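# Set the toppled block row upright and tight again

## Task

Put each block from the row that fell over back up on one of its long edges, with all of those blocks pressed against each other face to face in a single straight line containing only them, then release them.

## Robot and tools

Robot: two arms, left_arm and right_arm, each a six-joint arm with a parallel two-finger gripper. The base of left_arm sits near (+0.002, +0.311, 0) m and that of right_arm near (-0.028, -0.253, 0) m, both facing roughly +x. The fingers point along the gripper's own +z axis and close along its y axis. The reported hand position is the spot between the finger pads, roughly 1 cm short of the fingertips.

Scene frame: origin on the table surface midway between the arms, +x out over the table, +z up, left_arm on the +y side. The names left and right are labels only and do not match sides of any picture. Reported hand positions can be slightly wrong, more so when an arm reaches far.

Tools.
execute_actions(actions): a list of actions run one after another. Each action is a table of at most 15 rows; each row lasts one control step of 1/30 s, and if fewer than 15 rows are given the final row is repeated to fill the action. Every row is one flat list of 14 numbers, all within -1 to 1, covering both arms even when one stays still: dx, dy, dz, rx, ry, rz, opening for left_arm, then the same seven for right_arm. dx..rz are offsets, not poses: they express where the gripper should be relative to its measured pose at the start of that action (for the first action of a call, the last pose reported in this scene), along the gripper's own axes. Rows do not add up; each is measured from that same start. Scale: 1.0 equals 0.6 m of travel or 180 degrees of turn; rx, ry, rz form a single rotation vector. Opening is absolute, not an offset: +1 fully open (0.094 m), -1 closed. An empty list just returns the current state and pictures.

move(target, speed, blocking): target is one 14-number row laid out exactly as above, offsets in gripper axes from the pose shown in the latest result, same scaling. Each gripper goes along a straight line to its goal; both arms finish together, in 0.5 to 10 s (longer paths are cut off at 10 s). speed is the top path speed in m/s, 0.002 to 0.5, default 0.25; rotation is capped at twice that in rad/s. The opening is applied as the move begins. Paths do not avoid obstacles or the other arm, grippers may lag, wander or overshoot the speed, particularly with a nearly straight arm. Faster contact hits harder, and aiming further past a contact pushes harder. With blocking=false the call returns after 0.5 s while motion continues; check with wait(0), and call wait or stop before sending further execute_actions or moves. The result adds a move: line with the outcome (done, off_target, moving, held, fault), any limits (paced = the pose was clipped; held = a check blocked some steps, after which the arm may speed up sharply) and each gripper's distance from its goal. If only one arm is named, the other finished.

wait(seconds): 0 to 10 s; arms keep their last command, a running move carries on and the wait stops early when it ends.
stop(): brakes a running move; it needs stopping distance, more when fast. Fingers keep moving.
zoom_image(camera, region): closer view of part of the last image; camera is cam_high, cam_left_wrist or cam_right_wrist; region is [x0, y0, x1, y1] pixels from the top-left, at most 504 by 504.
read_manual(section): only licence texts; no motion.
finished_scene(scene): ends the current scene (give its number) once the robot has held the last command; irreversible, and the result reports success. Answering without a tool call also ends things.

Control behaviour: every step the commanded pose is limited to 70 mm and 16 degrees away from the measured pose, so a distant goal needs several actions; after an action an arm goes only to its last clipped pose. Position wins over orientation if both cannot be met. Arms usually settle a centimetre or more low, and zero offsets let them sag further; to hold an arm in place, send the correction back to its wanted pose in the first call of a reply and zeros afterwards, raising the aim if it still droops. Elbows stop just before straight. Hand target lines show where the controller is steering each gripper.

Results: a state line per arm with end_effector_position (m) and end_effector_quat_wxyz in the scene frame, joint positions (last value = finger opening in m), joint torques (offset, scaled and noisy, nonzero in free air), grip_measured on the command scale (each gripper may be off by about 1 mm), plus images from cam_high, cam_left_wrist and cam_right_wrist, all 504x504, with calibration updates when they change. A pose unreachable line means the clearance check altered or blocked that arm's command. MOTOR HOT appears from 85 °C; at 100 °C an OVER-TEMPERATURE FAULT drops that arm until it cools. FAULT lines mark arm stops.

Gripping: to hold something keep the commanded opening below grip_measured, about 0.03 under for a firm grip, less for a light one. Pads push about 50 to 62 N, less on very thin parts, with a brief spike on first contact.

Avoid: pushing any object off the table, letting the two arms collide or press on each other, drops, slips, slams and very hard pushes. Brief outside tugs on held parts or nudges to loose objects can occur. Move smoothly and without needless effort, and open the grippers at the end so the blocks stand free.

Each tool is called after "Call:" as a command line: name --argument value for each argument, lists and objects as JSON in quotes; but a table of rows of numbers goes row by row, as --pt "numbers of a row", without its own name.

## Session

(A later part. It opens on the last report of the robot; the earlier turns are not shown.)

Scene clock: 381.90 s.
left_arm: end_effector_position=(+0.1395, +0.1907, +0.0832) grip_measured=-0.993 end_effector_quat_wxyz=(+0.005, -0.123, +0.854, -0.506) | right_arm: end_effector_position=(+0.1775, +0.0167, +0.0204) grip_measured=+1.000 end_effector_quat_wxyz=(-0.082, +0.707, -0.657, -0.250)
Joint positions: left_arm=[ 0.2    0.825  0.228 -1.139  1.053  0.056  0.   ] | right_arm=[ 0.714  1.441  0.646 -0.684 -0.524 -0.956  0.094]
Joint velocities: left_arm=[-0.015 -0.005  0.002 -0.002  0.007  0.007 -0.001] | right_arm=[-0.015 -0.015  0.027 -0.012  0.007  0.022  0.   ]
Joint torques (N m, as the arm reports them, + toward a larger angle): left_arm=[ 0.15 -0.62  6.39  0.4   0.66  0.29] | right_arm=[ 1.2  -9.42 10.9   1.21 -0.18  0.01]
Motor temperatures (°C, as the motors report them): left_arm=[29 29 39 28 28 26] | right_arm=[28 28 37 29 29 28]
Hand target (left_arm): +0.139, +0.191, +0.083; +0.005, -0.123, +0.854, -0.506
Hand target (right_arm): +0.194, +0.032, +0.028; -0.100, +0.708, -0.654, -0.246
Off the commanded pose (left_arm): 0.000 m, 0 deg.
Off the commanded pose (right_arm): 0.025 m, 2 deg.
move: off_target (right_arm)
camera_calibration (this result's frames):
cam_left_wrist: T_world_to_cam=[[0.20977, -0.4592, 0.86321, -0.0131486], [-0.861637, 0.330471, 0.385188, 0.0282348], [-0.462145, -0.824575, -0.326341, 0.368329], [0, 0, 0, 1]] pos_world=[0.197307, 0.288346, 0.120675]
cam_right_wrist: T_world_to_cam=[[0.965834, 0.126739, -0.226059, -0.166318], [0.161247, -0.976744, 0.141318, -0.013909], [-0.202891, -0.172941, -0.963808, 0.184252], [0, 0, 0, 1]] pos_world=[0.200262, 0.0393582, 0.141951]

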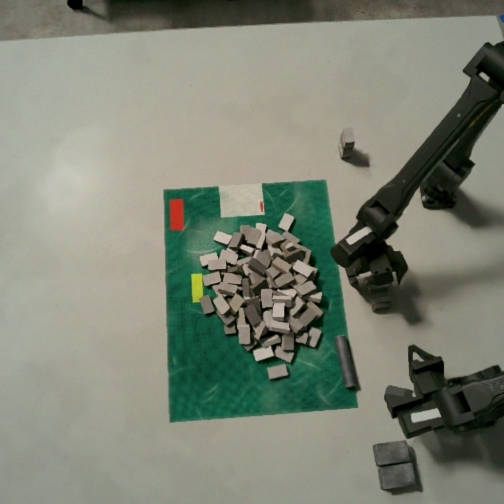

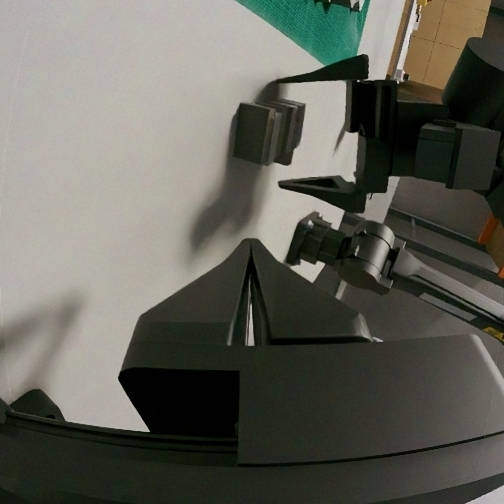

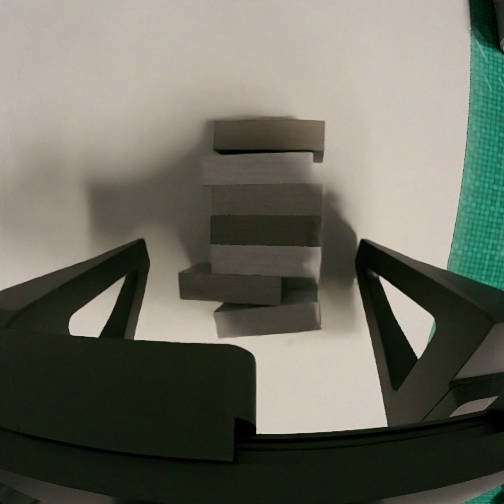

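Call:
move --target '[0,0,0,0,0,0,-1,0,-0.025,0,0.061,0,-0.032,1]' --speed 0.04

Call:
move --target '[0,0,0,0,0,0,-1,0,0,0,0,0,0,-0.1]'

Call:
move --target '[0,0,0,0,0,0,-1,0,0,0,0,0,0,0.6]'

Scene clock: 393.53 s.
left_arm: end_effector_position=(+0.1395, +0.1907, +0.0832) grip_measured=-0.993 end_effector_quat_wxyz=(+0.005, -0.123, +0.854, -0.506) | right_arm: end_effector_position=(+0.1938, +0.0170, +0.0162) grip_measured=+1.000 end_effector_quat_wxyz=(-0.153, +0.727, -0.643, -0.184)
Joint positions: left_arm=[ 0.2    0.825  0.228 -1.139  1.053  0.056  0.   ] | right_arm=[ 0.736  1.383  0.578 -0.504 -0.412 -0.953  0.094]
Joint velocities: left_arm=[ 0.005 -0.005  0.012 -0.017 -0.007 -0.007 -0.   ] | right_arm=[-0.024 -0.005 -0.007  0.007 -0.066 -0.037  0.   ]
Joint torques (N m, as the arm reports them, + toward a larger angle): left_arm=[ 0.24 -0.87  6.38  0.43  0.65  0.27] | right_arm=[  1.57 -11.49   6.09   1.57  -0.15   0.  ]
Motor temperatures (°C, as the motors report them): left_arm=[29 29 39 28 29 26] | right_arm=[28 28 38 29 28 28]
Hand target (left_arm): +0.139, +0.191, +0.083; +0.005, -0.123, +0.854, -0.506
Hand target (right_arm): +0.192, +0.019, +0.017; -0.162, +0.727, -0.642, -0.182
Off the commanded pose (left_arm): 0.000 m, 0 deg.
Off the commanded pose (right_arm): 0.002 m, 1 deg.
move: done
camera_calibration (this result's frames):
cam_left_wrist: T_world_to_cam=[[0.20977, -0.4592, 0.86321, -0.0131486], [-0.861637, 0.330471, 0.385188, 0.0282348], [-0.462145, -0.824575, -0.326341, 0.368329], [0, 0, 0, 1]] pos_world=[0.197307, 0.288346, 0.120675]
cam_right_wrist: T_world_to_cam=[[0.991316, 0.12871, -0.0269475, -0.191175], [0.131325, -0.979572, 0.152289, -0.00989699], [-0.0067959, -0.154506, -0.987969, 0.14569], [0, 0, 0, 1]] pos_world=[0.191805, 0.0374211, 0.140292]

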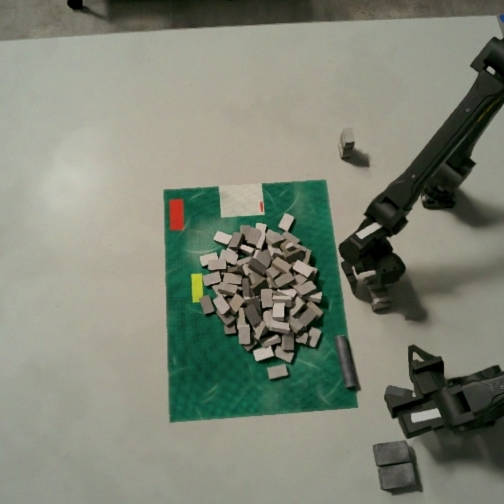

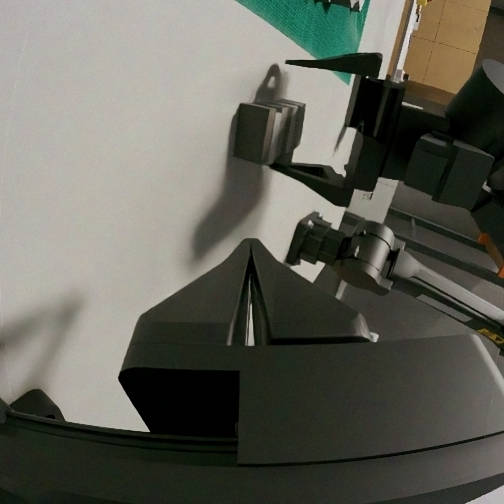

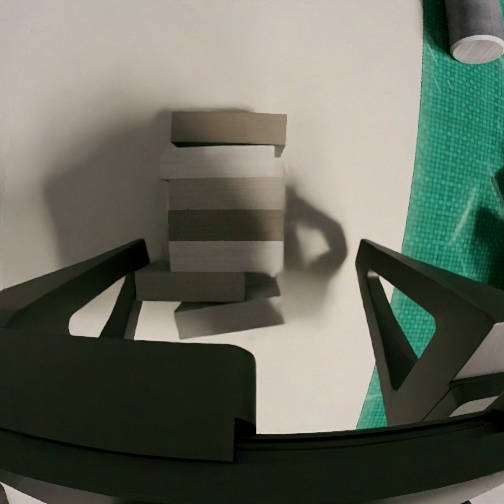

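Scene clock: 394.03 s.
left_arm: end_effector_position=(+0.1395, +0.1907, +0.0832) grip_measured=-0.993 end_effector_quat_wxyz=(+0.005, -0.123, +0.854, -0.506) | right_arm: end_effector_position=(+0.1936, +0.0172, +0.0163) grip_measured=-0.073 end_effector_quat_wxyz=(-0.153, +0.727, -0.643, -0.184)
Joint positions: left_arm=[ 0.2    0.825  0.228 -1.139  1.053  0.056  0.   ] | right_arm=[ 0.737  1.383  0.578 -0.504 -0.413 -0.953  0.044]
Joint velocities: left_arm=[ 0.005  0.005 -0.012  0.012 -0.081 -0.037 -0.002] | right_arm=[ 0.005 -0.015  0.007  0.007  0.066  0.022 -0.   ]
Joint torques (N m, as the arm reports them, + toward a larger angle): left_arm=[ 0.12 -1.11  6.4   0.35  0.68  0.3 ] | right_arm=[ 1.3  -9.65  7.14  0.99 -0.27 -0.08]
Motor temperatures (°C, as the motors report them): left_arm=[29 29 39 28 29 26] | right_arm=[28 28 38 29 28 28]
Hand target (left_arm): +0.139, +0.191, +0.083; +0.005, -0.123, +0.854, -0.506
Hand target (right_arm): +0.194, +0.017, +0.016; -0.154, +0.727, -0.643, -0.184
Off the commanded pose (left_arm): 0.000 m, 0 deg.
Off the commanded pose (right_arm): 0.000 m, 0 deg.
move: done
camera_calibration (this result's frames):
cam_left_wrist: T_world_to_cam=[[0.20977, -0.4592, 0.86321, -0.0131486], [-0.861637, 0.330471, 0.385188, 0.0282348], [-0.462145, -0.824575, -0.326341, 0.368329], [0, 0, 0, 1]] pos_world=[0.197307, 0.288346, 0.120675]
cam_right_wrist: T_world_to_cam=[[0.991268, 0.128964, -0.0275141, -0.190993], [0.131659, -0.979623, 0.151672, -0.00976798], [-0.00739325, -0.15397, -0.988048, 0.145872], [0, 0, 0, 1]] pos_world=[0.19169, 0.0375222, 0.140355]

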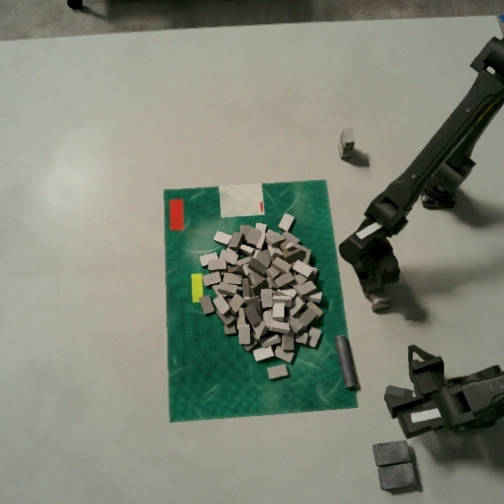

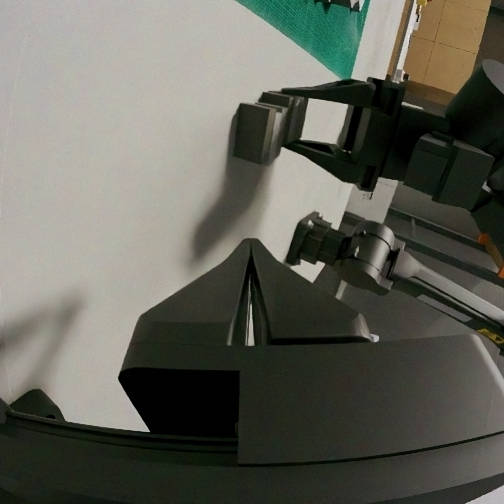

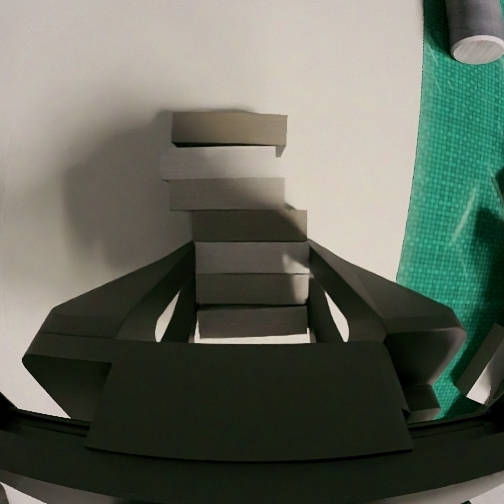

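Scene clock: 394.53 s.
left_arm: end_effector_position=(+0.1395, +0.1907, +0.0832) grip_measured=-0.993 end_effector_quat_wxyz=(+0.005, -0.123, +0.854, -0.506) | right_arm: end_effector_position=(+0.1936, +0.0172, +0.0163) grip_measured=+0.597 end_effector_quat_wxyz=(-0.153, +0.727, -0.643, -0.184)
Joint positions: left_arm=[ 0.2    0.825  0.228 -1.139  1.053  0.056  0.   ] | right_arm=[ 0.737  1.383  0.578 -0.504 -0.413 -0.953  0.075]
Joint velocities: left_arm=[-0.015 -0.015 -0.007  0.017 -0.007 -0.037  0.   ] | right_arm=[-0.024 -0.024 -0.007  0.002  0.007  0.037 -0.001]
Joint torques (N m, as the arm reports them, + toward a larger angle): left_arm=[ 0.01 -0.5   6.43  0.38  0.68  0.32] | right_arm=[ 1.31 -9.86  7.24  0.85 -0.25 -0.13]
Motor temperatures (°C, as the motors report them): left_arm=[29 29 39 28 29 26] | right_arm=[28 28 38 29 28 28]
Hand target (left_arm): +0.139, +0.191, +0.083; +0.005, -0.123, +0.854, -0.506
Hand target (right_arm): +0.194, +0.017, +0.016; -0.153, +0.727, -0.643, -0.184
Off the commanded pose (left_arm): 0.000 m, 0 deg.
Off the commanded pose (right_arm): 0.000 m, 0 deg.
move: done
camera_calibration (this result's frames):
cam_left_wrist: T_world_to_cam=[[0.20977, -0.4592, 0.86321, -0.0131486], [-0.861637, 0.330471, 0.385188, 0.0282348], [-0.462145, -0.824575, -0.326341, 0.368329], [0, 0, 0, 1]] pos_world=[0.197307, 0.288346, 0.120675]
cam_right_wrist: T_world_to_cam=[[0.991268, 0.128964, -0.0275141, -0.190993], [0.131659, -0.979623, 0.151672, -0.00976798], [-0.00739325, -0.15397, -0.988048, 0.145872], [0, 0, 0, 1]] pos_world=[0.19169, 0.0375222, 0.140355]

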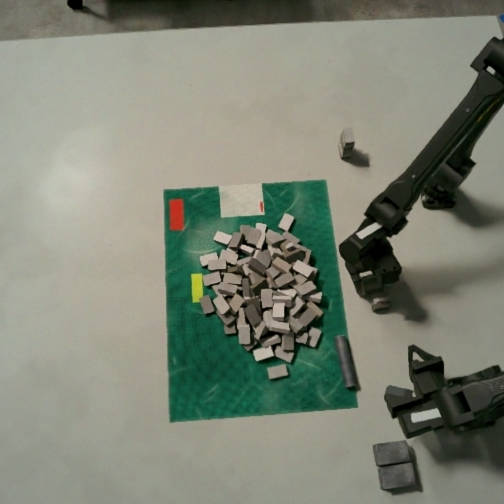

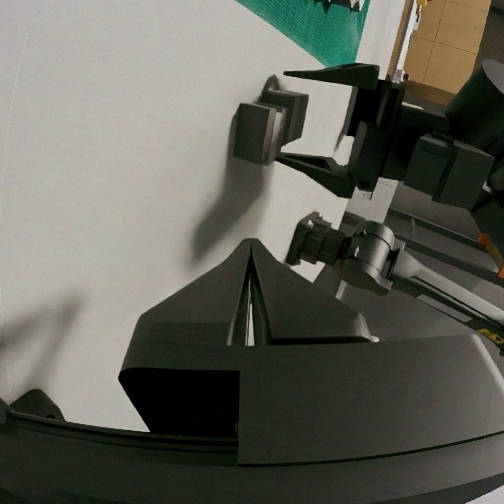

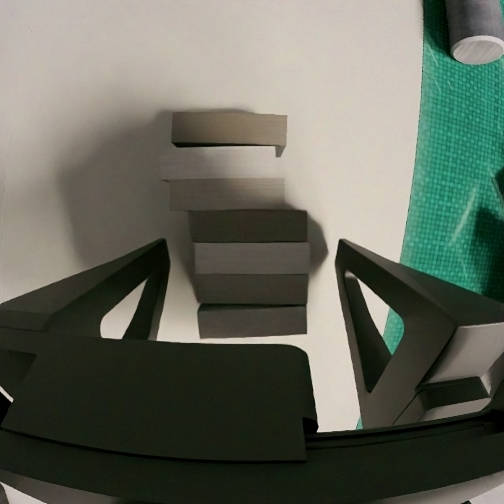

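Advance 4 cm to (≈.188,.057) and check.

Call:
move --target '[0,0,0,0,0,0,-1,-0.09,-0.027,0.03,0.012,0,0,1]' --speed 0.04

Scene clock: 398.87 s.
left_arm: end_effector_position=(+0.1395, +0.1907, +0.0832) grip_measured=-0.993 end_effector_quat_wxyz=(+0.005, -0.123, +0.854, -0.506) | right_arm: end_effector_position=(+0.1865, +0.0553, +0.0165) grip_measured=+1.000 end_effector_quat_wxyz=(-0.146, +0.726, -0.650, -0.172)
Joint positions: left_arm=[ 0.2    0.825  0.228 -1.139  1.053  0.056  0.   ] | right_arm=[ 0.856  1.429  0.631 -0.478 -0.352 -0.824  0.094]
Joint velocities: left_arm=[ 0.005 -0.024 -0.007 -0.017  0.066 -0.081 -0.001] | right_arm=[-0.005  0.005  0.007 -0.007 -0.022 -0.051  0.   ]
Joint torques (N m, as the arm reports them, + toward a larger angle): left_arm=[-0.45 -0.5   6.38  0.52  0.64  0.26] | right_arm=[ 1.46 -9.84 11.47  1.83 -0.08 -0.01]
Motor temperatures (°C, as the motors report them): left_arm=[29 29 39 28 29 26] | right_arm=[28 28 38 29 28 28]
Hand target (left_arm): +0.139, +0.191, +0.083; +0.005, -0.123, +0.854, -0.506
Hand target (right_arm): +0.201, +0.074, +0.027; -0.168, +0.724, -0.646, -0.171
Off the commanded pose (left_arm): 0.000 m, 0 deg.
Off the commanded pose (right_arm): 0.027 m, 2 deg.
move: off_target (right_arm)
camera_calibration (this result's frames):
cam_left_wrist: T_world_to_cam=[[0.20977, -0.4592, 0.86321, -0.0131486], [-0.861637, 0.330471, 0.385188, 0.0282348], [-0.462145, -0.824575, -0.326341, 0.368329], [0, 0, 0, 1]] pos_world=[0.197307, 0.288346, 0.120675]
cam_right_wrist: T_world_to_cam=[[0.992972, 0.115786, -0.0245053, -0.188479], [0.11831, -0.976549, 0.179874, 0.0303158], [-0.00310369, -0.181509, -0.983384, 0.152584], [0, 0, 0, 1]] pos_world=[0.184042, 0.0791235, 0.139977]

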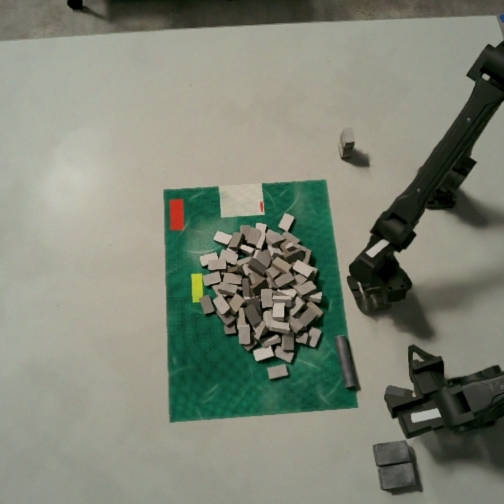

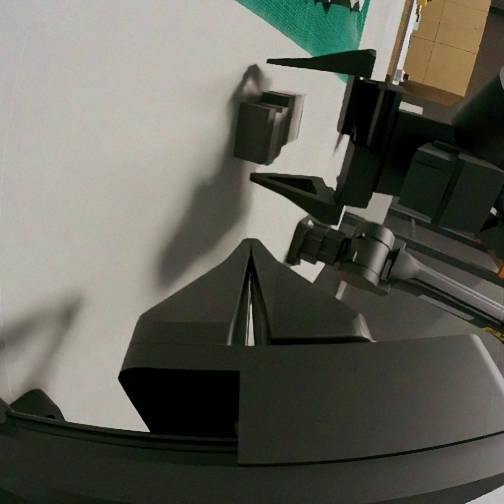

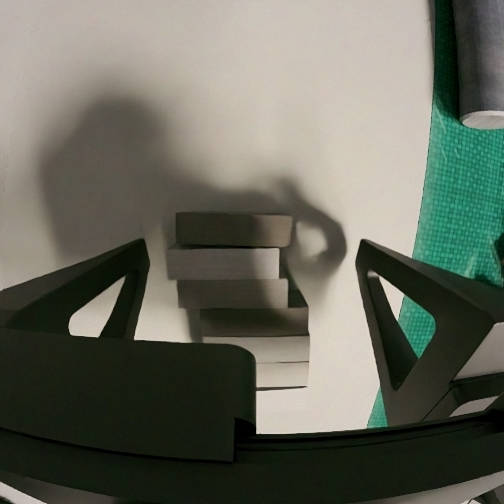

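Call:
move --target '[0,0,0,0,0,0,-1,0,0,0,0,0,0,-0.1]'

Call:
move --target '[0,0,0,0,0,0,-1,0,0,0,0,0,0,1]'

Call:
move --target '[0,0,0,0,0,0,-1,-0.03,0,-0.2,0,0,0,1]' --speed 0.1

Scene clock: 405.00 s.
left_arm: end_effector_position=(+0.1395, +0.1907, +0.0832) grip_measured=-0.993 end_effector_quat_wxyz=(+0.005, -0.123, +0.854, -0.506) | right_arm: end_effector_position=(+0.1861, +0.0554, +0.0164) grip_measured=-0.074 end_effector_quat_wxyz=(-0.146, +0.725, -0.650, -0.173)
Joint positions: left_arm=[ 0.2    0.825  0.228 -1.139  1.053  0.056  0.   ] | right_arm=[ 0.856  1.429  0.631 -0.478 -0.354 -0.821  0.044]
Joint velocities: left_arm=[-0.015 -0.005  0.012 -0.007  0.007  0.066 -0.001] | right_arm=[-0.005  0.005 -0.007  0.007 -0.022 -0.007  0.001]
Joint torques (N m, as the arm reports them, + toward a larger angle): left_arm=[ 0.29 -0.55  6.41  0.38  0.69  0.29] | right_arm=[  1.36 -11.     7.31   1.05  -0.16  -0.12]
Motor temperatures (°C, as the motors report them): left_arm=[29 29 39 28 29 26] | right_arm=[28 28 39 29 28 28]
Hand target (left_arm): +0.139, +0.191, +0.083; +0.005, -0.123, +0.854, -0.506
Hand target (right_arm): +0.186, +0.055, +0.016; -0.146, +0.726, -0.650, -0.172
Off the commanded pose (left_arm): 0.000 m, 0 deg.
Off the commanded pose (right_arm): 0.000 m, 0 deg.
move: done
camera_calibration (this result's frames):
cam_left_wrist: T_world_to_cam=[[0.20977, -0.4592, 0.86321, -0.0131486], [-0.861637, 0.330471, 0.385188, 0.0282348], [-0.462145, -0.824575, -0.326341, 0.368329], [0, 0, 0, 1]] pos_world=[0.197307, 0.288346, 0.120675]
cam_right_wrist: T_world_to_cam=[[0.993067, 0.114456, -0.0267975, -0.188048], [0.117417, -0.97672, 0.179532, 0.0306557], [-0.00562515, -0.181433, -0.983387, 0.152974], [0, 0, 0, 1]] pos_world=[0.184006, 0.0792199, 0.139889]

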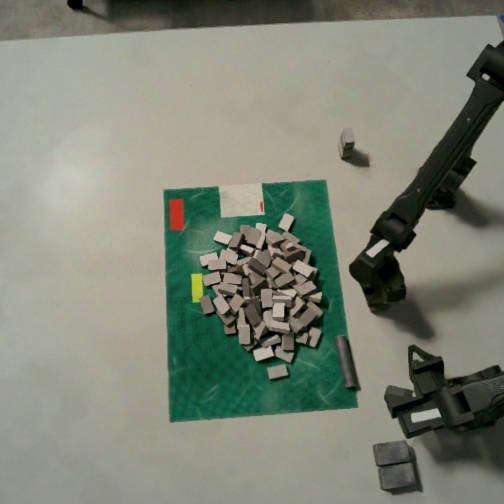

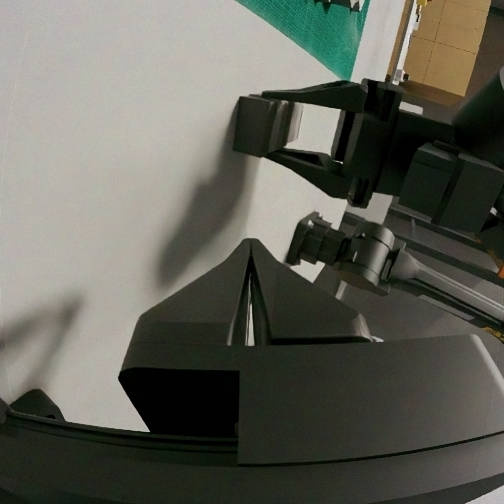

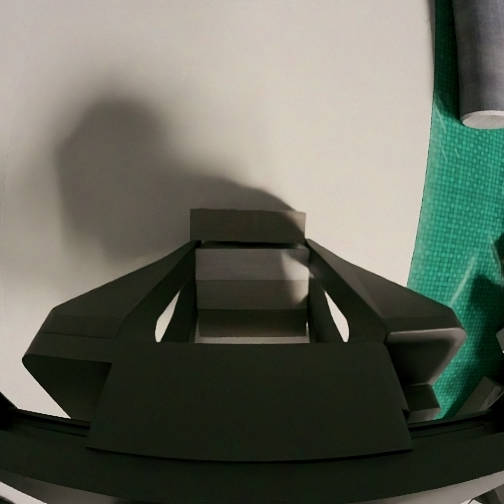

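Scene clock: 405.50 s.
left_arm: end_effector_position=(+0.1395, +0.1907, +0.0832) grip_measured=-0.993 end_effector_quat_wxyz=(+0.005, -0.123, +0.854, -0.506) | right_arm: end_effector_position=(+0.1861, +0.0554, +0.0164) grip_measured=+1.000 end_effector_quat_wxyz=(-0.146, +0.725, -0.650, -0.173)
Joint positions: left_arm=[ 0.2    0.825  0.228 -1.139  1.053  0.056  0.   ] | right_arm=[ 0.856  1.429  0.631 -0.478 -0.354 -0.821  0.094]
Joint velocities: left_arm=[-0.015  0.005  0.012 -0.002 -0.066 -0.022 -0.001] | right_arm=[ 0.015 -0.034 -0.007  0.002  0.007  0.022  0.   ]
Joint torques (N m, as the arm reports them, + toward a larger angle): left_arm=[ 0.07 -0.52  6.4   0.41  0.67  0.27] | right_arm=[  0.77 -10.9    7.45   1.13  -0.25  -0.07]
Motor temperatures (°C, as the motors report them): left_arm=[29 29 39 28 29 26] | right_arm=[28 28 39 29 28 28]
Hand target (left_arm): +0.139, +0.191, +0.083; +0.005, -0.123, +0.854, -0.506
Hand target (right_arm): +0.186, +0.055, +0.016; -0.146, +0.725, -0.650, -0.173
Off the commanded pose (left_arm): 0.000 m, 0 deg.
Off the commanded pose (right_arm): 0.000 m, 0 deg.
move: done
camera_calibration (this result's frames):
cam_left_wrist: T_world_to_cam=[[0.20977, -0.4592, 0.86321, -0.0131486], [-0.861637, 0.330471, 0.385188, 0.0282348], [-0.462145, -0.824575, -0.326341, 0.368329], [0, 0, 0, 1]] pos_world=[0.197307, 0.288346, 0.120675]
cam_right_wrist: T_world_to_cam=[[0.993067, 0.114456, -0.0267975, -0.188048], [0.117417, -0.97672, 0.179532, 0.0306557], [-0.00562515, -0.181433, -0.983387, 0.152974], [0, 0, 0, 1]] pos_world=[0.184006, 0.0792199, 0.139889]

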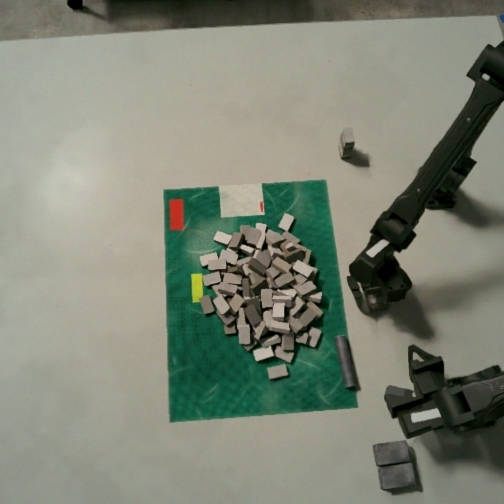

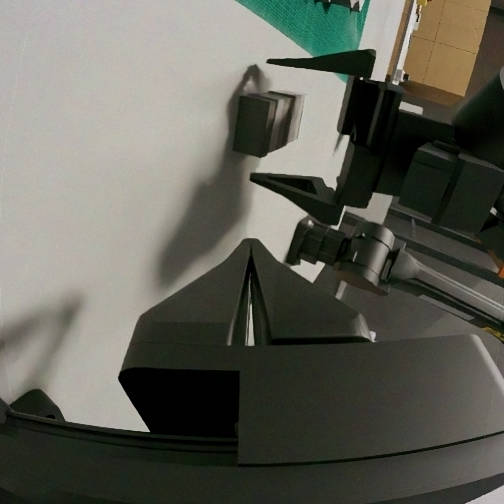

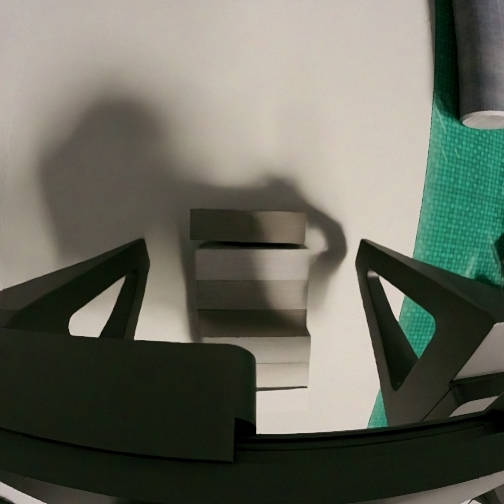

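Scene clock: 407.07 s.
left_arm: end_effector_position=(+0.1395, +0.1907, +0.0832) grip_measured=-0.993 end_effector_quat_wxyz=(+0.005, -0.123, +0.854, -0.506) | right_arm: end_effector_position=(+0.1773, +0.0077, +0.1120) grip_measured=+1.000 end_effector_quat_wxyz=(-0.126, +0.723, -0.656, -0.176)
Joint positions: left_arm=[ 0.2    0.825  0.228 -1.139  1.053  0.056  0.   ] | right_arm=[ 0.762  1.152  0.708 -0.907 -0.38  -0.913  0.094]
Joint velocities: left_arm=[-0.015 -0.015  0.007  0.002 -0.051  0.022 -0.   ] | right_arm=[-0.015 -0.005 -0.007  0.002 -0.022 -0.051  0.   ]
Joint torques (N m, as the arm reports them, + toward a larger angle): left_arm=[-0.18 -0.93  6.42  0.47  0.69  0.26] | right_arm=[ 0.66 -8.11 13.92  0.21 -0.32 -0.2 ]
Motor temperatures (°C, as the motors report them): left_arm=[29 29 39 28 29 26] | right_arm=[28 28 39 29 28 28]
Hand target (left_arm): +0.139, +0.191, +0.083; +0.005, -0.123, +0.854, -0.506
Hand target (right_arm): +0.191, +0.016, +0.133; -0.146, +0.725, -0.650, -0.173
Off the commanded pose (left_arm): 0.000 m, 0 deg.
Off the commanded pose (right_arm): 0.027 m, 2 deg.
move: off_target (right_arm)
camera_calibration (this result's frames):
cam_left_wrist: T_world_to_cam=[[0.20977, -0.4592, 0.86321, -0.0131486], [-0.861637, 0.330471, 0.385188, 0.0282348], [-0.462145, -0.824575, -0.326341, 0.368329], [0, 0, 0, 1]] pos_world=[0.197307, 0.288346, 0.120675]
cam_right_wrist: T_world_to_cam=[[0.992111, 0.108812, -0.0622565, -0.167053], [0.119256, -0.972289, 0.201075, -0.0348604], [-0.0386519, -0.206913, -0.977596, 0.243693], [0, 0, 0, 1]] pos_world=[0.179311, 0.0347063, 0.234843]

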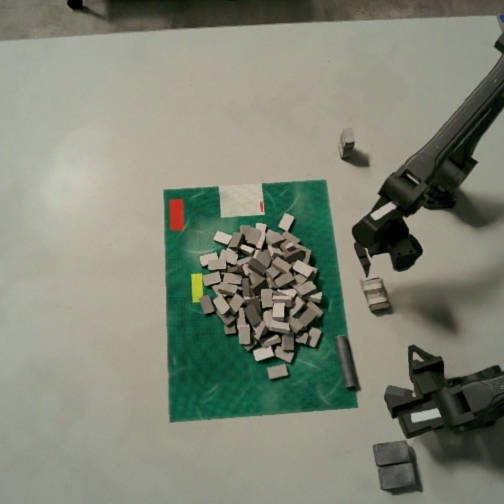

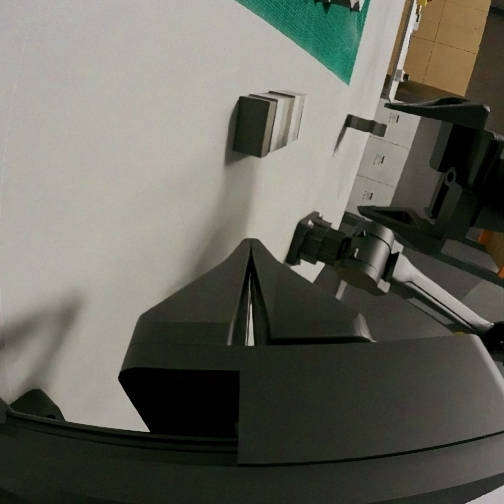

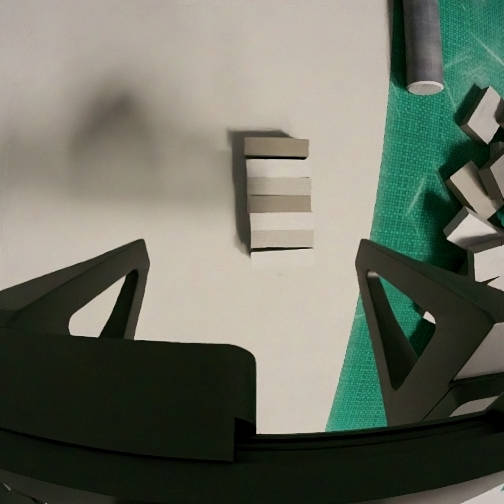

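Call:
finished_scene --scene 1

The scene is finished: the task was done.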